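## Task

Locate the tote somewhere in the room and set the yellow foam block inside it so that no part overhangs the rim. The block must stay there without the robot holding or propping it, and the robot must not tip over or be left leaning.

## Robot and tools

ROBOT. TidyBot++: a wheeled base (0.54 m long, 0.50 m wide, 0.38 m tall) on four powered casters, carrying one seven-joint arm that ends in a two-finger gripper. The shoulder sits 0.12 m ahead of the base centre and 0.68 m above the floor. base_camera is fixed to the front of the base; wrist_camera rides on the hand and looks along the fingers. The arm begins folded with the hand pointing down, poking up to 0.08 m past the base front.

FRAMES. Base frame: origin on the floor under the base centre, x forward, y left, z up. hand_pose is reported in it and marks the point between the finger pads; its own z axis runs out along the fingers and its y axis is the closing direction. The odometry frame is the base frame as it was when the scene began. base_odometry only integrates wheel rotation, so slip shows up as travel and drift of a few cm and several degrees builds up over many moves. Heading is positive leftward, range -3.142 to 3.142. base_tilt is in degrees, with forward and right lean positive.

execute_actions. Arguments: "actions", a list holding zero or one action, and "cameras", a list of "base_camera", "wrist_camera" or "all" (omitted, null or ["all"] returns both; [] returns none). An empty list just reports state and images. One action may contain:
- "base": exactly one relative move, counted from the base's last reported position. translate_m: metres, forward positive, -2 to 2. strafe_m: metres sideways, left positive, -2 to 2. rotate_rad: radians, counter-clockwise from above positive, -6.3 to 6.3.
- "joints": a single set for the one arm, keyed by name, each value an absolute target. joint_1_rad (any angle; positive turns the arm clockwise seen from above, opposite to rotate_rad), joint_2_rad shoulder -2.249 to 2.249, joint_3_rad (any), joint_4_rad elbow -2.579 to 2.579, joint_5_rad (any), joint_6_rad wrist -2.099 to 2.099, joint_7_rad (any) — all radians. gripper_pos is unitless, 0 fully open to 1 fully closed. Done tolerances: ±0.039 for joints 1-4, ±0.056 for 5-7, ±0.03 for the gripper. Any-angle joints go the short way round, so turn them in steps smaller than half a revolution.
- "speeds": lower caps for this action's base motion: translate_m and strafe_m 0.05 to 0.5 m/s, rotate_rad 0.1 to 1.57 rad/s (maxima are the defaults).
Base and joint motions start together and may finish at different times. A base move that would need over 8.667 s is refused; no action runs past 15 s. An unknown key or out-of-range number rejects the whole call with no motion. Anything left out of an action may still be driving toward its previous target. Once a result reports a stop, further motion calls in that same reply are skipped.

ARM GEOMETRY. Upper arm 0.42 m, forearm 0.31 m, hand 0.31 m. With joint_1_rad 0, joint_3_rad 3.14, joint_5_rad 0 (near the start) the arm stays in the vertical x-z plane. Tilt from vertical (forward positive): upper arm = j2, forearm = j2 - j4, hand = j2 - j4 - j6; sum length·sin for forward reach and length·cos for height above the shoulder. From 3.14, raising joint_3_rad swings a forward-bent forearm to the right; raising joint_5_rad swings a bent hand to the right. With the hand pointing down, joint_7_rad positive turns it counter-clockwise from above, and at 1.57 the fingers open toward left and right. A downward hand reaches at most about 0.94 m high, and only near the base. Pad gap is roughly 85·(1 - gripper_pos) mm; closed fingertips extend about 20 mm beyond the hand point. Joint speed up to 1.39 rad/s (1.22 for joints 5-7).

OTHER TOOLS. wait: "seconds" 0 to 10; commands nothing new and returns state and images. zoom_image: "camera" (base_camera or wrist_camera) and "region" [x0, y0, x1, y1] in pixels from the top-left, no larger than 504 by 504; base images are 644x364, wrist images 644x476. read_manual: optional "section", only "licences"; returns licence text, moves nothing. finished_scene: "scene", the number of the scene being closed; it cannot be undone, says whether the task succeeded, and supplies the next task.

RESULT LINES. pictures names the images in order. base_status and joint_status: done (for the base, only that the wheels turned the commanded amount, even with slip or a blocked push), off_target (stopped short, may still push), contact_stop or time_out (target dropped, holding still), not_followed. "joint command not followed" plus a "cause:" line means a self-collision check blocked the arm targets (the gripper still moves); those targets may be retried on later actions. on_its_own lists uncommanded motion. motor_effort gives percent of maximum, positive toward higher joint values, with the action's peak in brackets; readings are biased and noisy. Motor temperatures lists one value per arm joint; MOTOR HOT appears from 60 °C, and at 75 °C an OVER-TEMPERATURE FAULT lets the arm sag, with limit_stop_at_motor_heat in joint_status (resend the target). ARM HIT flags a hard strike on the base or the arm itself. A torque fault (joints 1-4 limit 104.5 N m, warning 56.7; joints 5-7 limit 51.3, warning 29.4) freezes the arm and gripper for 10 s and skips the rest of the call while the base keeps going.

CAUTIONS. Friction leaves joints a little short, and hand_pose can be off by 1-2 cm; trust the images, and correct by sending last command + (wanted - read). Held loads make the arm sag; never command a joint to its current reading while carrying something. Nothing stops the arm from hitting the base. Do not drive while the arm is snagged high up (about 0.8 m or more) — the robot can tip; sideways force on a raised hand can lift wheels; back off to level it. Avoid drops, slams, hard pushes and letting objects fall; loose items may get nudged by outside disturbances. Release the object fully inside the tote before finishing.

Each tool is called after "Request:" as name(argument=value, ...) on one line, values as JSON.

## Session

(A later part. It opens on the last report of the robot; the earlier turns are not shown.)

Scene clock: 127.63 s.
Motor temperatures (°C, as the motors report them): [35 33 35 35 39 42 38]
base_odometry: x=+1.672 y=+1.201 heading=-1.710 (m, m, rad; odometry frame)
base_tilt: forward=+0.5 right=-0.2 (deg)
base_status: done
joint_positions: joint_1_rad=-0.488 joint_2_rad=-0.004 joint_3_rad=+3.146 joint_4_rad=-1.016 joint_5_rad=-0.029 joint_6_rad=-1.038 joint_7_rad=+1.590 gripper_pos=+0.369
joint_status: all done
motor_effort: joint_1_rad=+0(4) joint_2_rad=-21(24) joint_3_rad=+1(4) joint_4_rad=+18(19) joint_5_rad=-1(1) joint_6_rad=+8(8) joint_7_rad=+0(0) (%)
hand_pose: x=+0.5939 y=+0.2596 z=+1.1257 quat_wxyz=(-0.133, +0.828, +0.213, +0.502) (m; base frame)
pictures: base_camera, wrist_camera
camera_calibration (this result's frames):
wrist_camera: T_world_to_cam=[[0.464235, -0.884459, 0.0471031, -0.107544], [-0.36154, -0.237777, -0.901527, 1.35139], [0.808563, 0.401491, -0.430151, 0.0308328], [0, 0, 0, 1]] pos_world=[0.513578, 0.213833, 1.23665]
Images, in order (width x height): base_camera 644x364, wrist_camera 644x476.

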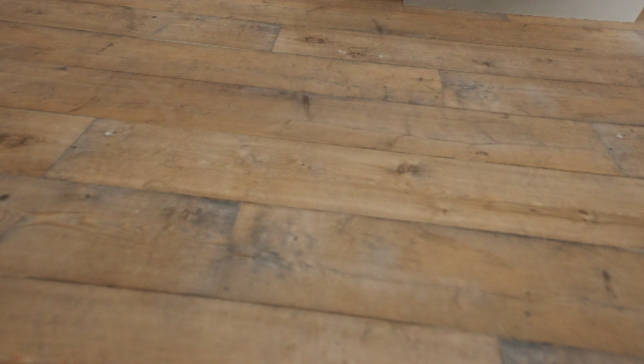

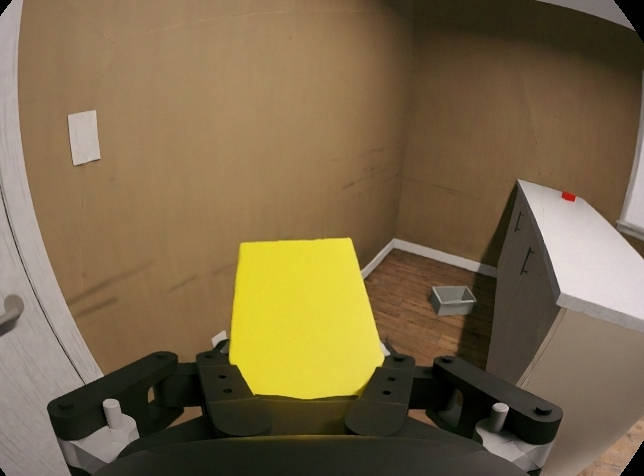

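Request:
execute_actions(actions=[{"base":{"rotate_rad":-0.27},"joints":{"joint_1_rad":0.0}}], cameras=[])

Request:
execute_actions(actions=[{"base":{"strafe_m":0.58}}])

Request:
execute_actions(actions=[{"base":{"translate_m":1.0},"joints":{"joint_6_rad":-1.5}}])

Scene clock: 137.80 s.
Motor temperatures (°C, as the motors report them): [35 33 35 35 39 42 38]
base_odometry: x=+1.672 y=+1.201 heading=-1.979 (m, m, rad; odometry frame)
base_tilt: forward=+0.5 right=-0.2 (deg)
base_status: done
joint_positions: joint_1_rad=-0.009 joint_2_rad=-0.004 joint_3_rad=+3.146 joint_4_rad=-1.016 joint_5_rad=-0.029 joint_6_rad=-1.038 joint_7_rad=+1.590 gripper_pos=+0.369
joint_status: all done
motor_effort: joint_1_rad=+0(4) joint_2_rad=-21(23) joint_3_rad=+1(4) joint_4_rad=+18(19) joint_5_rad=+0(1) joint_6_rad=+8(8) joint_7_rad=+0(0) (%)
hand_pose: x=+0.6601 y=+0.0114 z=+1.1257 quat_wxyz=(-0.011, +0.855, +0.010, +0.519) (m; base frame)
pictures: none
No camera images: the call's "cameras" was empty. Leave "cameras" out to get every camera's image.

Scene clock: 140.33 s.
Motor temperatures (°C, as the motors report them): [35 33 35 35 39 42 38]
base_odometry: x=+2.204 y=+0.970 heading=-1.980 (m, m, rad; odometry frame)
base_tilt: forward=+0.5 right=-0.3 (deg)
base_status: done
joint_positions: joint_1_rad=-0.005 joint_2_rad=-0.004 joint_3_rad=+3.146 joint_4_rad=-1.016 joint_5_rad=-0.029 joint_6_rad=-1.038 joint_7_rad=+1.590 gripper_pos=+0.369
joint_status: not commanded
motor_effort: joint_1_rad=+0(2) joint_2_rad=-21(23) joint_3_rad=+1(1) joint_4_rad=+19(19) joint_5_rad=+0(1) joint_6_rad=+8(8) joint_7_rad=+0(0) (%)
hand_pose: x=+0.6602 y=+0.0092 z=+1.1257 quat_wxyz=(-0.009, +0.855, +0.009, +0.519) (m; base frame)
pictures: base_camera, wrist_camera
camera_calibration (this result's frames):
wrist_camera: T_world_to_cam=[[0.000111612, -0.99889, 0.0471028, -0.0523134], [-0.430625, -0.0425598, -0.901527, 1.35962], [0.902531, -0.020183, -0.430152, 0.019651], [0, 0, 0, 1]] pos_world=[0.567755, 0.00600617, 1.23665]
Images, in order (width x height): base_camera 644x364, wrist_camera 644x476.

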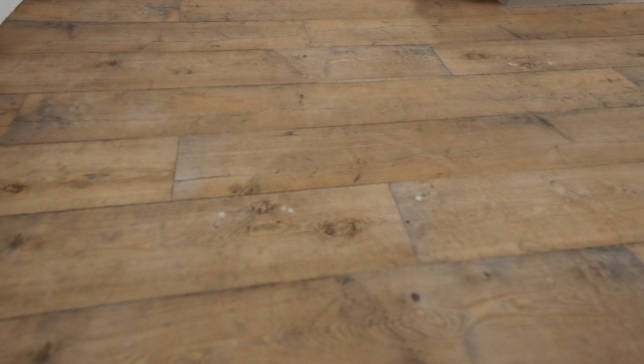

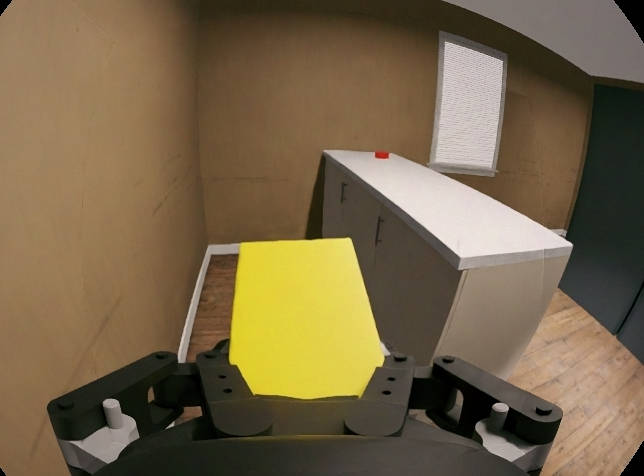

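Scene clock: 143.70 s.
Motor temperatures (°C, as the motors report them): [35 33 35 35 39 42 38]
base_odometry: x=+1.807 y=+0.052 heading=-1.980 (m, m, rad; odometry frame)
base_tilt: forward=+0.5 right=-0.2 (deg)
base_status: done
joint_positions: joint_1_rad=-0.005 joint_2_rad=-0.003 joint_3_rad=+3.146 joint_4_rad=-1.015 joint_5_rad=-0.029 joint_6_rad=-1.496 joint_7_rad=+1.590 gripper_pos=+0.369
joint_status: all done
motor_effort: joint_1_rad=+0(2) joint_2_rad=-21(24) joint_3_rad=+1(0) joint_4_rad=+17(19) joint_5_rad=+0(1) joint_6_rad=+5(8) joint_7_rad=+0(0) (%)
hand_pose: x=+0.5686 y=+0.0104 z=+1.0181 quat_wxyz=(-0.011, +0.950, +0.013, +0.311) (m; base frame)
pictures: base_camera, wrist_camera
camera_calibration (this result's frames):
wrist_camera: T_world_to_cam=[[0.0333221, -0.998361, 0.046533, -0.0643545], [-0.784507, -0.0549739, -0.617679, 1.13561], [0.619224, -0.0159231, -0.785053, 0.578434], [0, 0, 0, 1]] pos_world=[0.534855, 0.00739023, 1.15854]
Images, in order (width x height): base_camera 644x364, wrist_camera 644x476.

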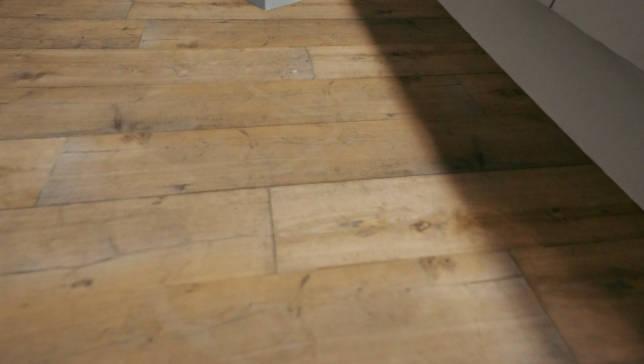

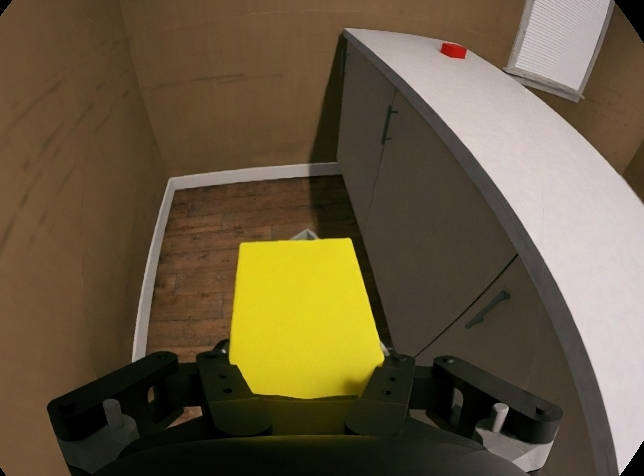

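Request:
execute_actions(actions=[{"base":{"strafe_m":0.1}}], cameras=[])

Request:
execute_actions(actions=[{"base":{"translate_m":0.4},"joints":{"joint_1_rad":-0.5,"joint_6_rad":-1.75}}])

Scene clock: 150.43 s.
Motor temperatures (°C, as the motors report them): [35 33 35 35 39 42 38]
base_odometry: x=+1.899 y=+0.012 heading=-1.980 (m, m, rad; odometry frame)
base_tilt: forward=+0.5 right=-0.2 (deg)
base_status: done
joint_positions: joint_1_rad=-0.005 joint_2_rad=-0.003 joint_3_rad=+3.144 joint_4_rad=-1.015 joint_5_rad=-0.029 joint_6_rad=-1.496 joint_7_rad=+1.590 gripper_pos=+0.369
joint_status: not commanded
motor_effort: joint_1_rad=+0(2) joint_2_rad=-20(20) joint_3_rad=+1(1) joint_4_rad=+17(17) joint_5_rad=+0(1) joint_6_rad=+5(5) joint_7_rad=+0(0) (%)
hand_pose: x=+0.5685 y=+0.0110 z=+1.0181 quat_wxyz=(-0.011, +0.950, +0.013, +0.311) (m; base frame)
pictures: none
No camera images: the call's "cameras" was empty. Leave "cameras" out to get every camera's image.

Scene clock: 152.57 s.
Motor temperatures (°C, as the motors report them): [35 33 35 35 39 42 38]
base_odometry: x=+1.740 y=-0.355 heading=-1.979 (m, m, rad; odometry frame)
base_tilt: forward=+0.5 right=-0.2 (deg)
base_status: done
joint_positions: joint_1_rad=-0.488 joint_2_rad=+0.001 joint_3_rad=+3.144 joint_4_rad=-1.015 joint_5_rad=-0.029 joint_6_rad=-1.723 joint_7_rad=+1.590 gripper_pos=+0.369
joint_status: all done
motor_effort: joint_1_rad=+0(1) joint_2_rad=-20(25) joint_3_rad=+0(1) joint_4_rad=+16(18) joint_5_rad=-1(1) joint_6_rad=+3(6) joint_7_rad=+0(0) (%)
hand_pose: x=+0.4590 y=+0.1907 z=+0.9818 quat_wxyz=(-0.059, +0.947, +0.249, +0.191) (m; base frame)
pictures: base_camera, wrist_camera
camera_calibration (this result's frames):
wrist_camera: T_world_to_cam=[[0.508283, -0.860234, 0.0405619, -0.117499], [-0.771482, -0.475761, -0.422454, 0.919675], [0.382707, 0.183433, -0.905476, 0.809427], [0, 0, 0, 1]] pos_world=[0.459461, 0.187994, 1.1262]
Images, in order (width x height): base_camera 644x364, wrist_camera 644x476.

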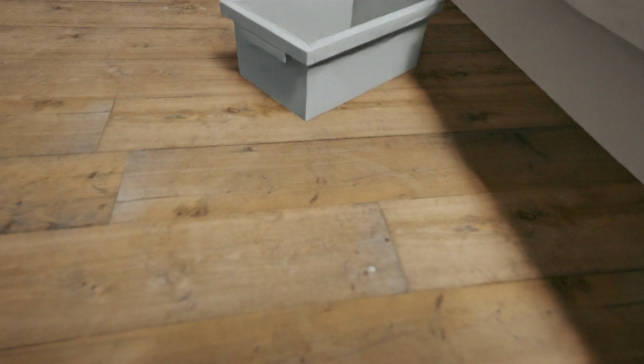

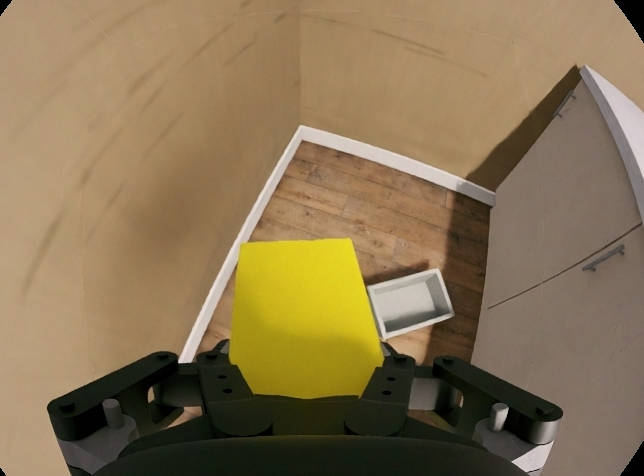

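Request:
execute_actions(actions=[{"joints":{"joint_1_rad":0.05,"joint_2_rad":1.5,"joint_4_rad":-0.964,"joint_6_rad":0.1}}])

Scene clock: 165.13 s.
Motor temperatures (°C, as the motors report them): [35 34 35 35 39 42 38]
base_odometry: x=+1.740 y=-0.355 heading=-1.979 (m, m, rad; odometry frame)
base_tilt: forward=+0.6 right=-0.2 (deg)
base_status: not commanded
joint_positions: joint_1_rad=+0.041 joint_2_rad=+1.491 joint_3_rad=+3.144 joint_4_rad=-0.978 joint_5_rad=-0.029 joint_6_rad=+0.071 joint_7_rad=+1.590 gripper_pos=+0.369
joint_status: all done
motor_effort: joint_1_rad=+0(2) joint_2_rad=-57(62) joint_3_rad=+0(1) joint_4_rad=+14(18) joint_5_rad=+0(0) joint_6_rad=+6(6) joint_7_rad=+0(0) (%)
hand_pose: x=+0.9442 y=-0.0342 z=+0.2400 quat_wxyz=(+0.008, +0.931, -0.023, +0.363) (m; base frame)
pictures: base_camera, wrist_camera
camera_calibration (this result's frames):
wrist_camera: T_world_to_cam=[[-0.053263, -0.996928, 0.057428, -0.0060461], [-0.7143, -0.00215107, -0.699837, 0.902419], [0.69781, -0.0782962, -0.711991, -0.359585], [0, 0, 0, 1]] pos_world=[0.895198, -0.0322405, 0.375872]
Images, in order (width x height): base_camera 644x364, wrist_camera 644x476.

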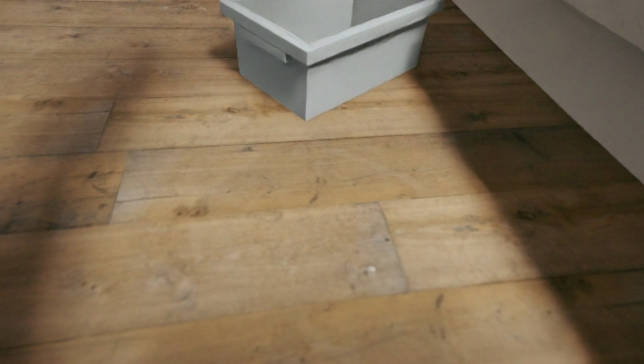

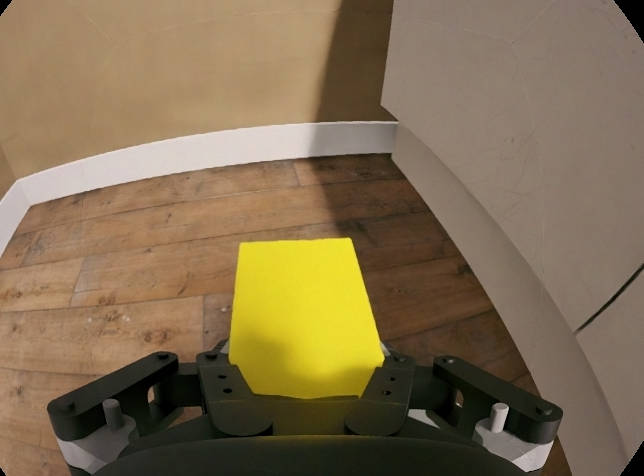

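Request:
execute_actions(actions=[{"joints":{"joint_2_rad":1.66,"joint_4_rad":-0.95,"joint_6_rad":0.24}}])

Scene clock: 168.27 s.
Motor temperatures (°C, as the motors report them): [35 34 35 35 39 42 38]
base_odometry: x=+1.740 y=-0.355 heading=-1.979 (m, m, rad; odometry frame)
base_tilt: forward=+0.5 right=-0.2 (deg)
base_status: not commanded
joint_positions: joint_1_rad=+0.041 joint_2_rad=+1.656 joint_3_rad=+3.144 joint_4_rad=-0.954 joint_5_rad=-0.029 joint_6_rad=+0.223 joint_7_rad=+1.590 gripper_pos=+0.369
joint_status: all done
motor_effort: joint_1_rad=+0(0) joint_2_rad=-56(60) joint_3_rad=+0(0) joint_4_rad=+12(14) joint_5_rad=+0(0) joint_6_rad=+6(7) joint_7_rad=+0(0) (%)
hand_pose: x=+0.9099 y=-0.0341 z=+0.1479 quat_wxyz=(+0.010, +0.929, -0.023, +0.368) (m; base frame)
pictures: base_camera, wrist_camera
camera_calibration (this result's frames):
wrist_camera: T_world_to_cam=[[-0.0558751, -0.99658, 0.0608737, -0.000545299], [-0.706616, -0.0036036, -0.707588, 0.807624], [0.705388, -0.0825509, -0.703998, -0.409415], [0, 0, 0, 1]] pos_world=[0.859446, -0.0314307, 0.283271]
Images, in order (width x height): base_camera 644x364, wrist_camera 644x476.

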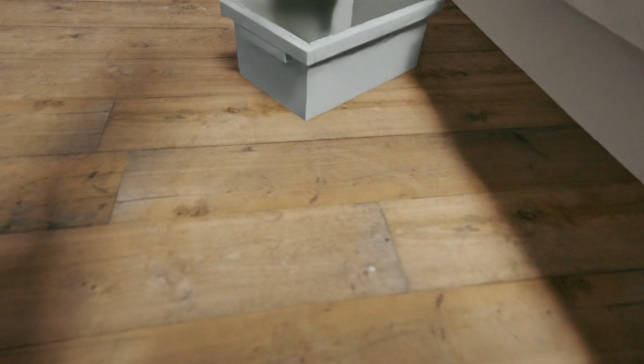

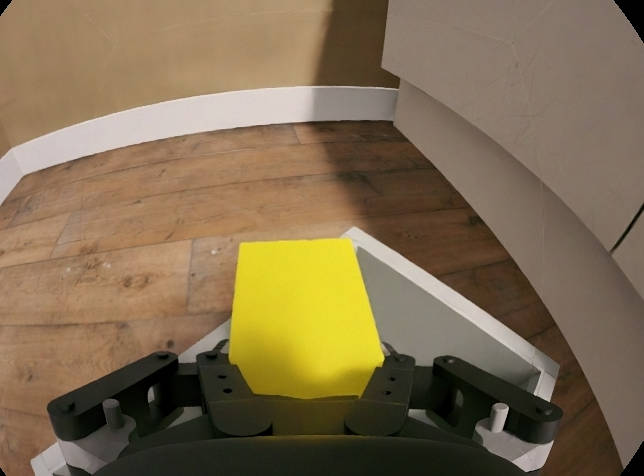

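Request:
execute_actions(actions=[{"base":{"translate_m":-0.06},"joints":{"joint_6_rad":0.12},"speeds":{"translate_m":0.1}}])

Scene clock: 173.70 s.
Motor temperatures (°C, as the motors report them): [35 34 35 35 39 42 38]
base_odometry: x=+1.764 y=-0.300 heading=-1.980 (m, m, rad; odometry frame)
base_tilt: forward=+0.5 right=-0.2 (deg)
base_status: done
joint_positions: joint_1_rad=+0.041 joint_2_rad=+1.653 joint_3_rad=+3.144 joint_4_rad=-0.948 joint_5_rad=-0.029 joint_6_rad=+0.144 joint_7_rad=+1.590 gripper_pos=+0.369
joint_status: all done
motor_effort: joint_1_rad=+0(2) joint_2_rad=-54(57) joint_3_rad=+0(1) joint_4_rad=+12(13) joint_5_rad=-1(0) joint_6_rad=+6(5) joint_7_rad=+0(1) (%)
hand_pose: x=+0.8962 y=-0.0332 z=+0.1365 quat_wxyz=(+0.009, +0.942, -0.024, +0.336) (m; base frame)
pictures: base_camera, wrist_camera
camera_calibration (this result's frames):
wrist_camera: T_world_to_cam=[[-0.0511394, -0.996897, 0.0598406, -0.00383937], [-0.754034, -0.000746822, -0.656835, 0.825495], [0.654841, -0.078712, -0.751657, -0.355808], [0, 0, 0, 1]] pos_world=[0.855253, -0.0312173, 0.274998]
Images, in order (width x height): base_camera 644x364, wrist_camera 644x476.

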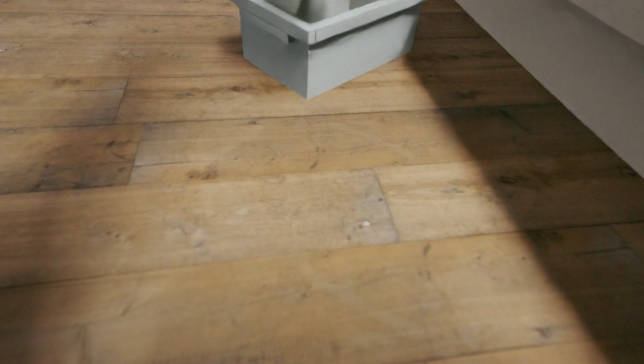

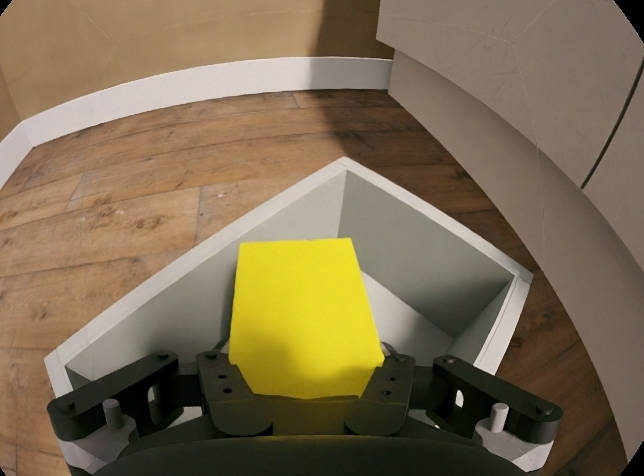

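Request:
execute_actions(actions=[{"joints":{"joint_2_rad":1.72}}])

Scene clock: 177.90 s.
Motor temperatures (°C, as the motors report them): [35 35 35 35 39 42 38]
base_odometry: x=+1.764 y=-0.300 heading=-1.980 (m, m, rad; odometry frame)
base_tilt: forward=+0.5 right=-0.2 (deg)
base_status: not commanded
joint_positions: joint_1_rad=+0.041 joint_2_rad=+1.696 joint_3_rad=+3.145 joint_4_rad=-0.938 joint_5_rad=-0.029 joint_6_rad=+0.145 joint_7_rad=+1.590 gripper_pos=+0.369
joint_status: all done
motor_effort: joint_1_rad=+1(2) joint_2_rad=-51(55) joint_3_rad=+1(2) joint_4_rad=+10(12) joint_5_rad=+0(2) joint_6_rad=+5(6) joint_7_rad=+0(2) (%)
hand_pose: x=+0.8773 y=-0.0326 z=+0.1069 quat_wxyz=(+0.008, +0.947, -0.024, +0.320) (m; base frame)
pictures: base_camera, wrist_camera
camera_calibration (this result's frames):
wrist_camera: T_world_to_cam=[[-0.0493124, -0.996966, 0.060222, -0.00406498], [-0.775073, 0.000168619, -0.631872, 0.807618], [0.629945, -0.0778355, -0.77273, -0.341519], [0, 0, 0, 1]] pos_world=[0.8409, -0.0307711, 0.246654]
Images, in order (width x height): base_camera 644x364, wrist_camera 644x476.

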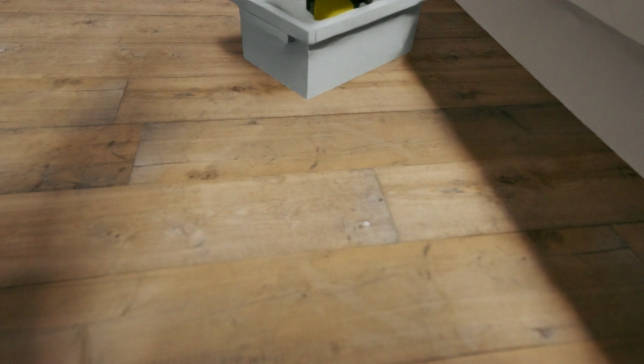

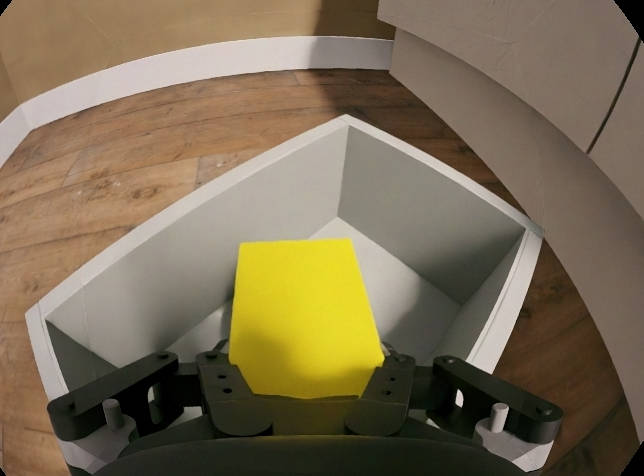

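Request:
execute_actions(actions=[{"joints":{"gripper_pos":0.1}}])

Request:
execute_actions(actions=[{"joints":{"joint_2_rad":1.3,"joint_6_rad":-0.3}}])

Scene clock: 181.20 s.
Motor temperatures (°C, as the motors report them): [35 35 35 35 39 42 38]
base_odometry: x=+1.764 y=-0.300 heading=-1.980 (m, m, rad; odometry frame)
base_tilt: forward=+0.5 right=-0.2 (deg)
base_status: not commanded
joint_positions: joint_1_rad=+0.042 joint_2_rad=+1.700 joint_3_rad=+3.145 joint_4_rad=-0.941 joint_5_rad=-0.029 joint_6_rad=+0.145 joint_7_rad=+1.590 gripper_pos=+0.100
joint_status: all done
motor_effort: joint_1_rad=+1(4) joint_2_rad=-50(53) joint_3_rad=+1(2) joint_4_rad=+9(10) joint_5_rad=-1(1) joint_6_rad=+4(5) joint_7_rad=+0(1) (%)
hand_pose: x=+0.8736 y=-0.0332 z=+0.1030 quat_wxyz=(+0.009, +0.948, -0.024, +0.317) (m; base frame)
pictures: base_camera, wrist_camera
camera_calibration (this result's frames):
wrist_camera: T_world_to_cam=[[-0.0499676, -0.99693, 0.0602764, -0.00408971], [-0.779247, 0.00116452, -0.626716, 0.805448], [0.624722, -0.0782857, -0.776913, -0.337236], [0, 0, 0, 1]] pos_world=[0.838117, -0.0314159, 0.243031]
Images, in order (width x height): base_camera 644x364, wrist_camera 644x476.

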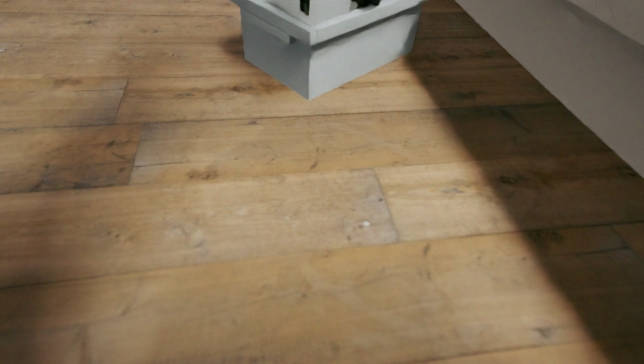

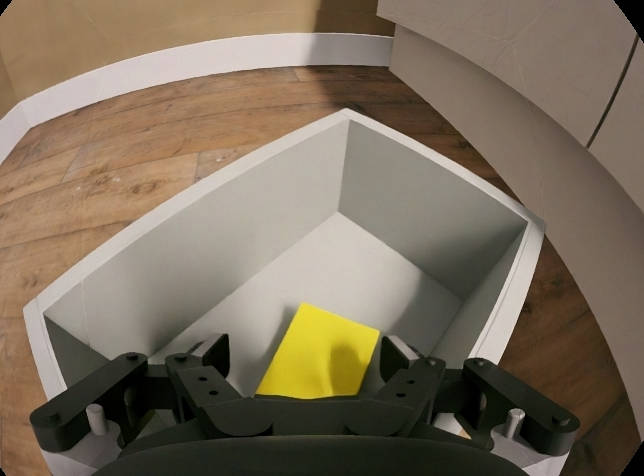

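Scene clock: 183.03 s.
Motor temperatures (°C, as the motors report them): [35 35 35 35 39 42 38]
base_odometry: x=+1.764 y=-0.300 heading=-1.980 (m, m, rad; odometry frame)
base_tilt: forward=+0.5 right=-0.2 (deg)
base_status: not commanded
joint_positions: joint_1_rad=+0.042 joint_2_rad=+1.294 joint_3_rad=+3.145 joint_4_rad=-0.946 joint_5_rad=-0.029 joint_6_rad=-0.273 joint_7_rad=+1.590 gripper_pos=+0.100
joint_status: all done
motor_effort: joint_1_rad=+0(2) joint_2_rad=-58(62) joint_3_rad=+0(0) joint_4_rad=+15(16) joint_5_rad=+0(0) joint_6_rad=+5(6) joint_7_rad=+0(0) (%)
hand_pose: x=+0.9529 y=-0.0332 z=+0.3501 quat_wxyz=(+0.003, +0.951, -0.023, +0.309) (m; base frame)
pictures: base_camera, wrist_camera
camera_calibration (this result's frames):
wrist_camera: T_world_to_cam=[[-0.0428468, -0.997771, 0.0511504, -0.0186591], [-0.788969, 0.00238184, -0.614429, 1.02716], [0.612937, -0.0666824, -0.787313, -0.179541], [0, 0, 0, 1]] pos_world=[0.919646, -0.0330362, 0.490717]
Images, in order (width x height): base_camera 644x364, wrist_camera 644x476.

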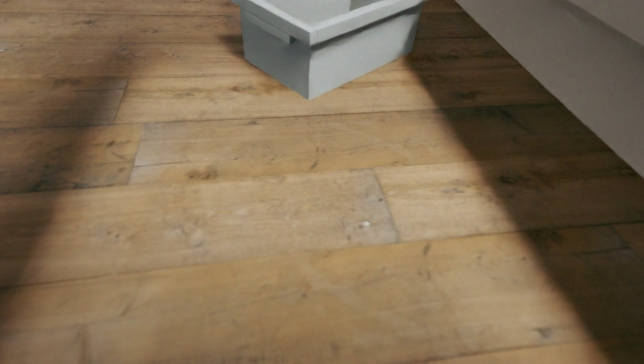

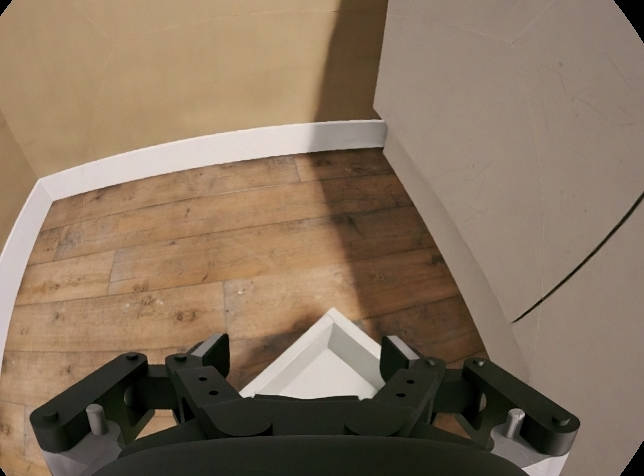

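Check that the block lies flat inside.

Request:
execute_actions(actions=[{"joints":{"joint_6_rad":-0.9}}], cameras=["wrist_camera"])

Scene clock: 185.57 s.
Motor temperatures (°C, as the motors report them): [35 35 35 35 39 42 38]
base_odometry: x=+1.764 y=-0.300 heading=-1.980 (m, m, rad; odometry frame)
base_tilt: forward=+0.5 right=-0.2 (deg)
base_status: not commanded
joint_positions: joint_1_rad=+0.042 joint_2_rad=+1.294 joint_3_rad=+3.145 joint_4_rad=-0.949 joint_5_rad=-0.029 joint_6_rad=-0.892 joint_7_rad=+1.590 gripper_pos=+0.100
joint_status: all done
motor_effort: joint_1_rad=+0(0) joint_2_rad=-54(58) joint_3_rad=+0(0) joint_4_rad=+12(15) joint_5_rad=+0(1) joint_6_rad=+0(5) joint_7_rad=+0(0) (%)
hand_pose: x=+0.7717 y=-0.0210 z=+0.2898 quat_wxyz=(-0.010, +1.000, -0.021, +0.004) (m; base frame)
pictures: wrist_camera
camera_calibration (this result's frames):
wrist_camera: T_world_to_cam=[[-0.00506019, -0.999613, 0.0273687, -0.0334428], [-0.999167, 0.00394582, -0.0406187, 0.843052], [0.0404949, -0.0275514, -0.9988, 0.388715], [0, 0, 0, 1]] pos_world=[0.82644, -0.0260468, 0.423407]
Images, in order (width x height): wrist_camera 644x476.

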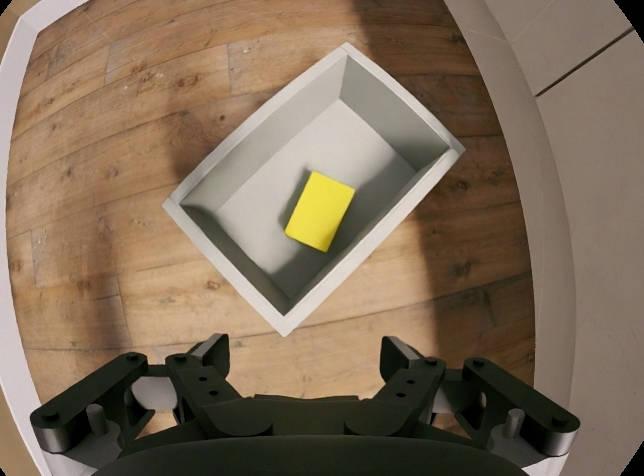

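Request:
finished_scene(scene=1)

The scene is finished: the task was done.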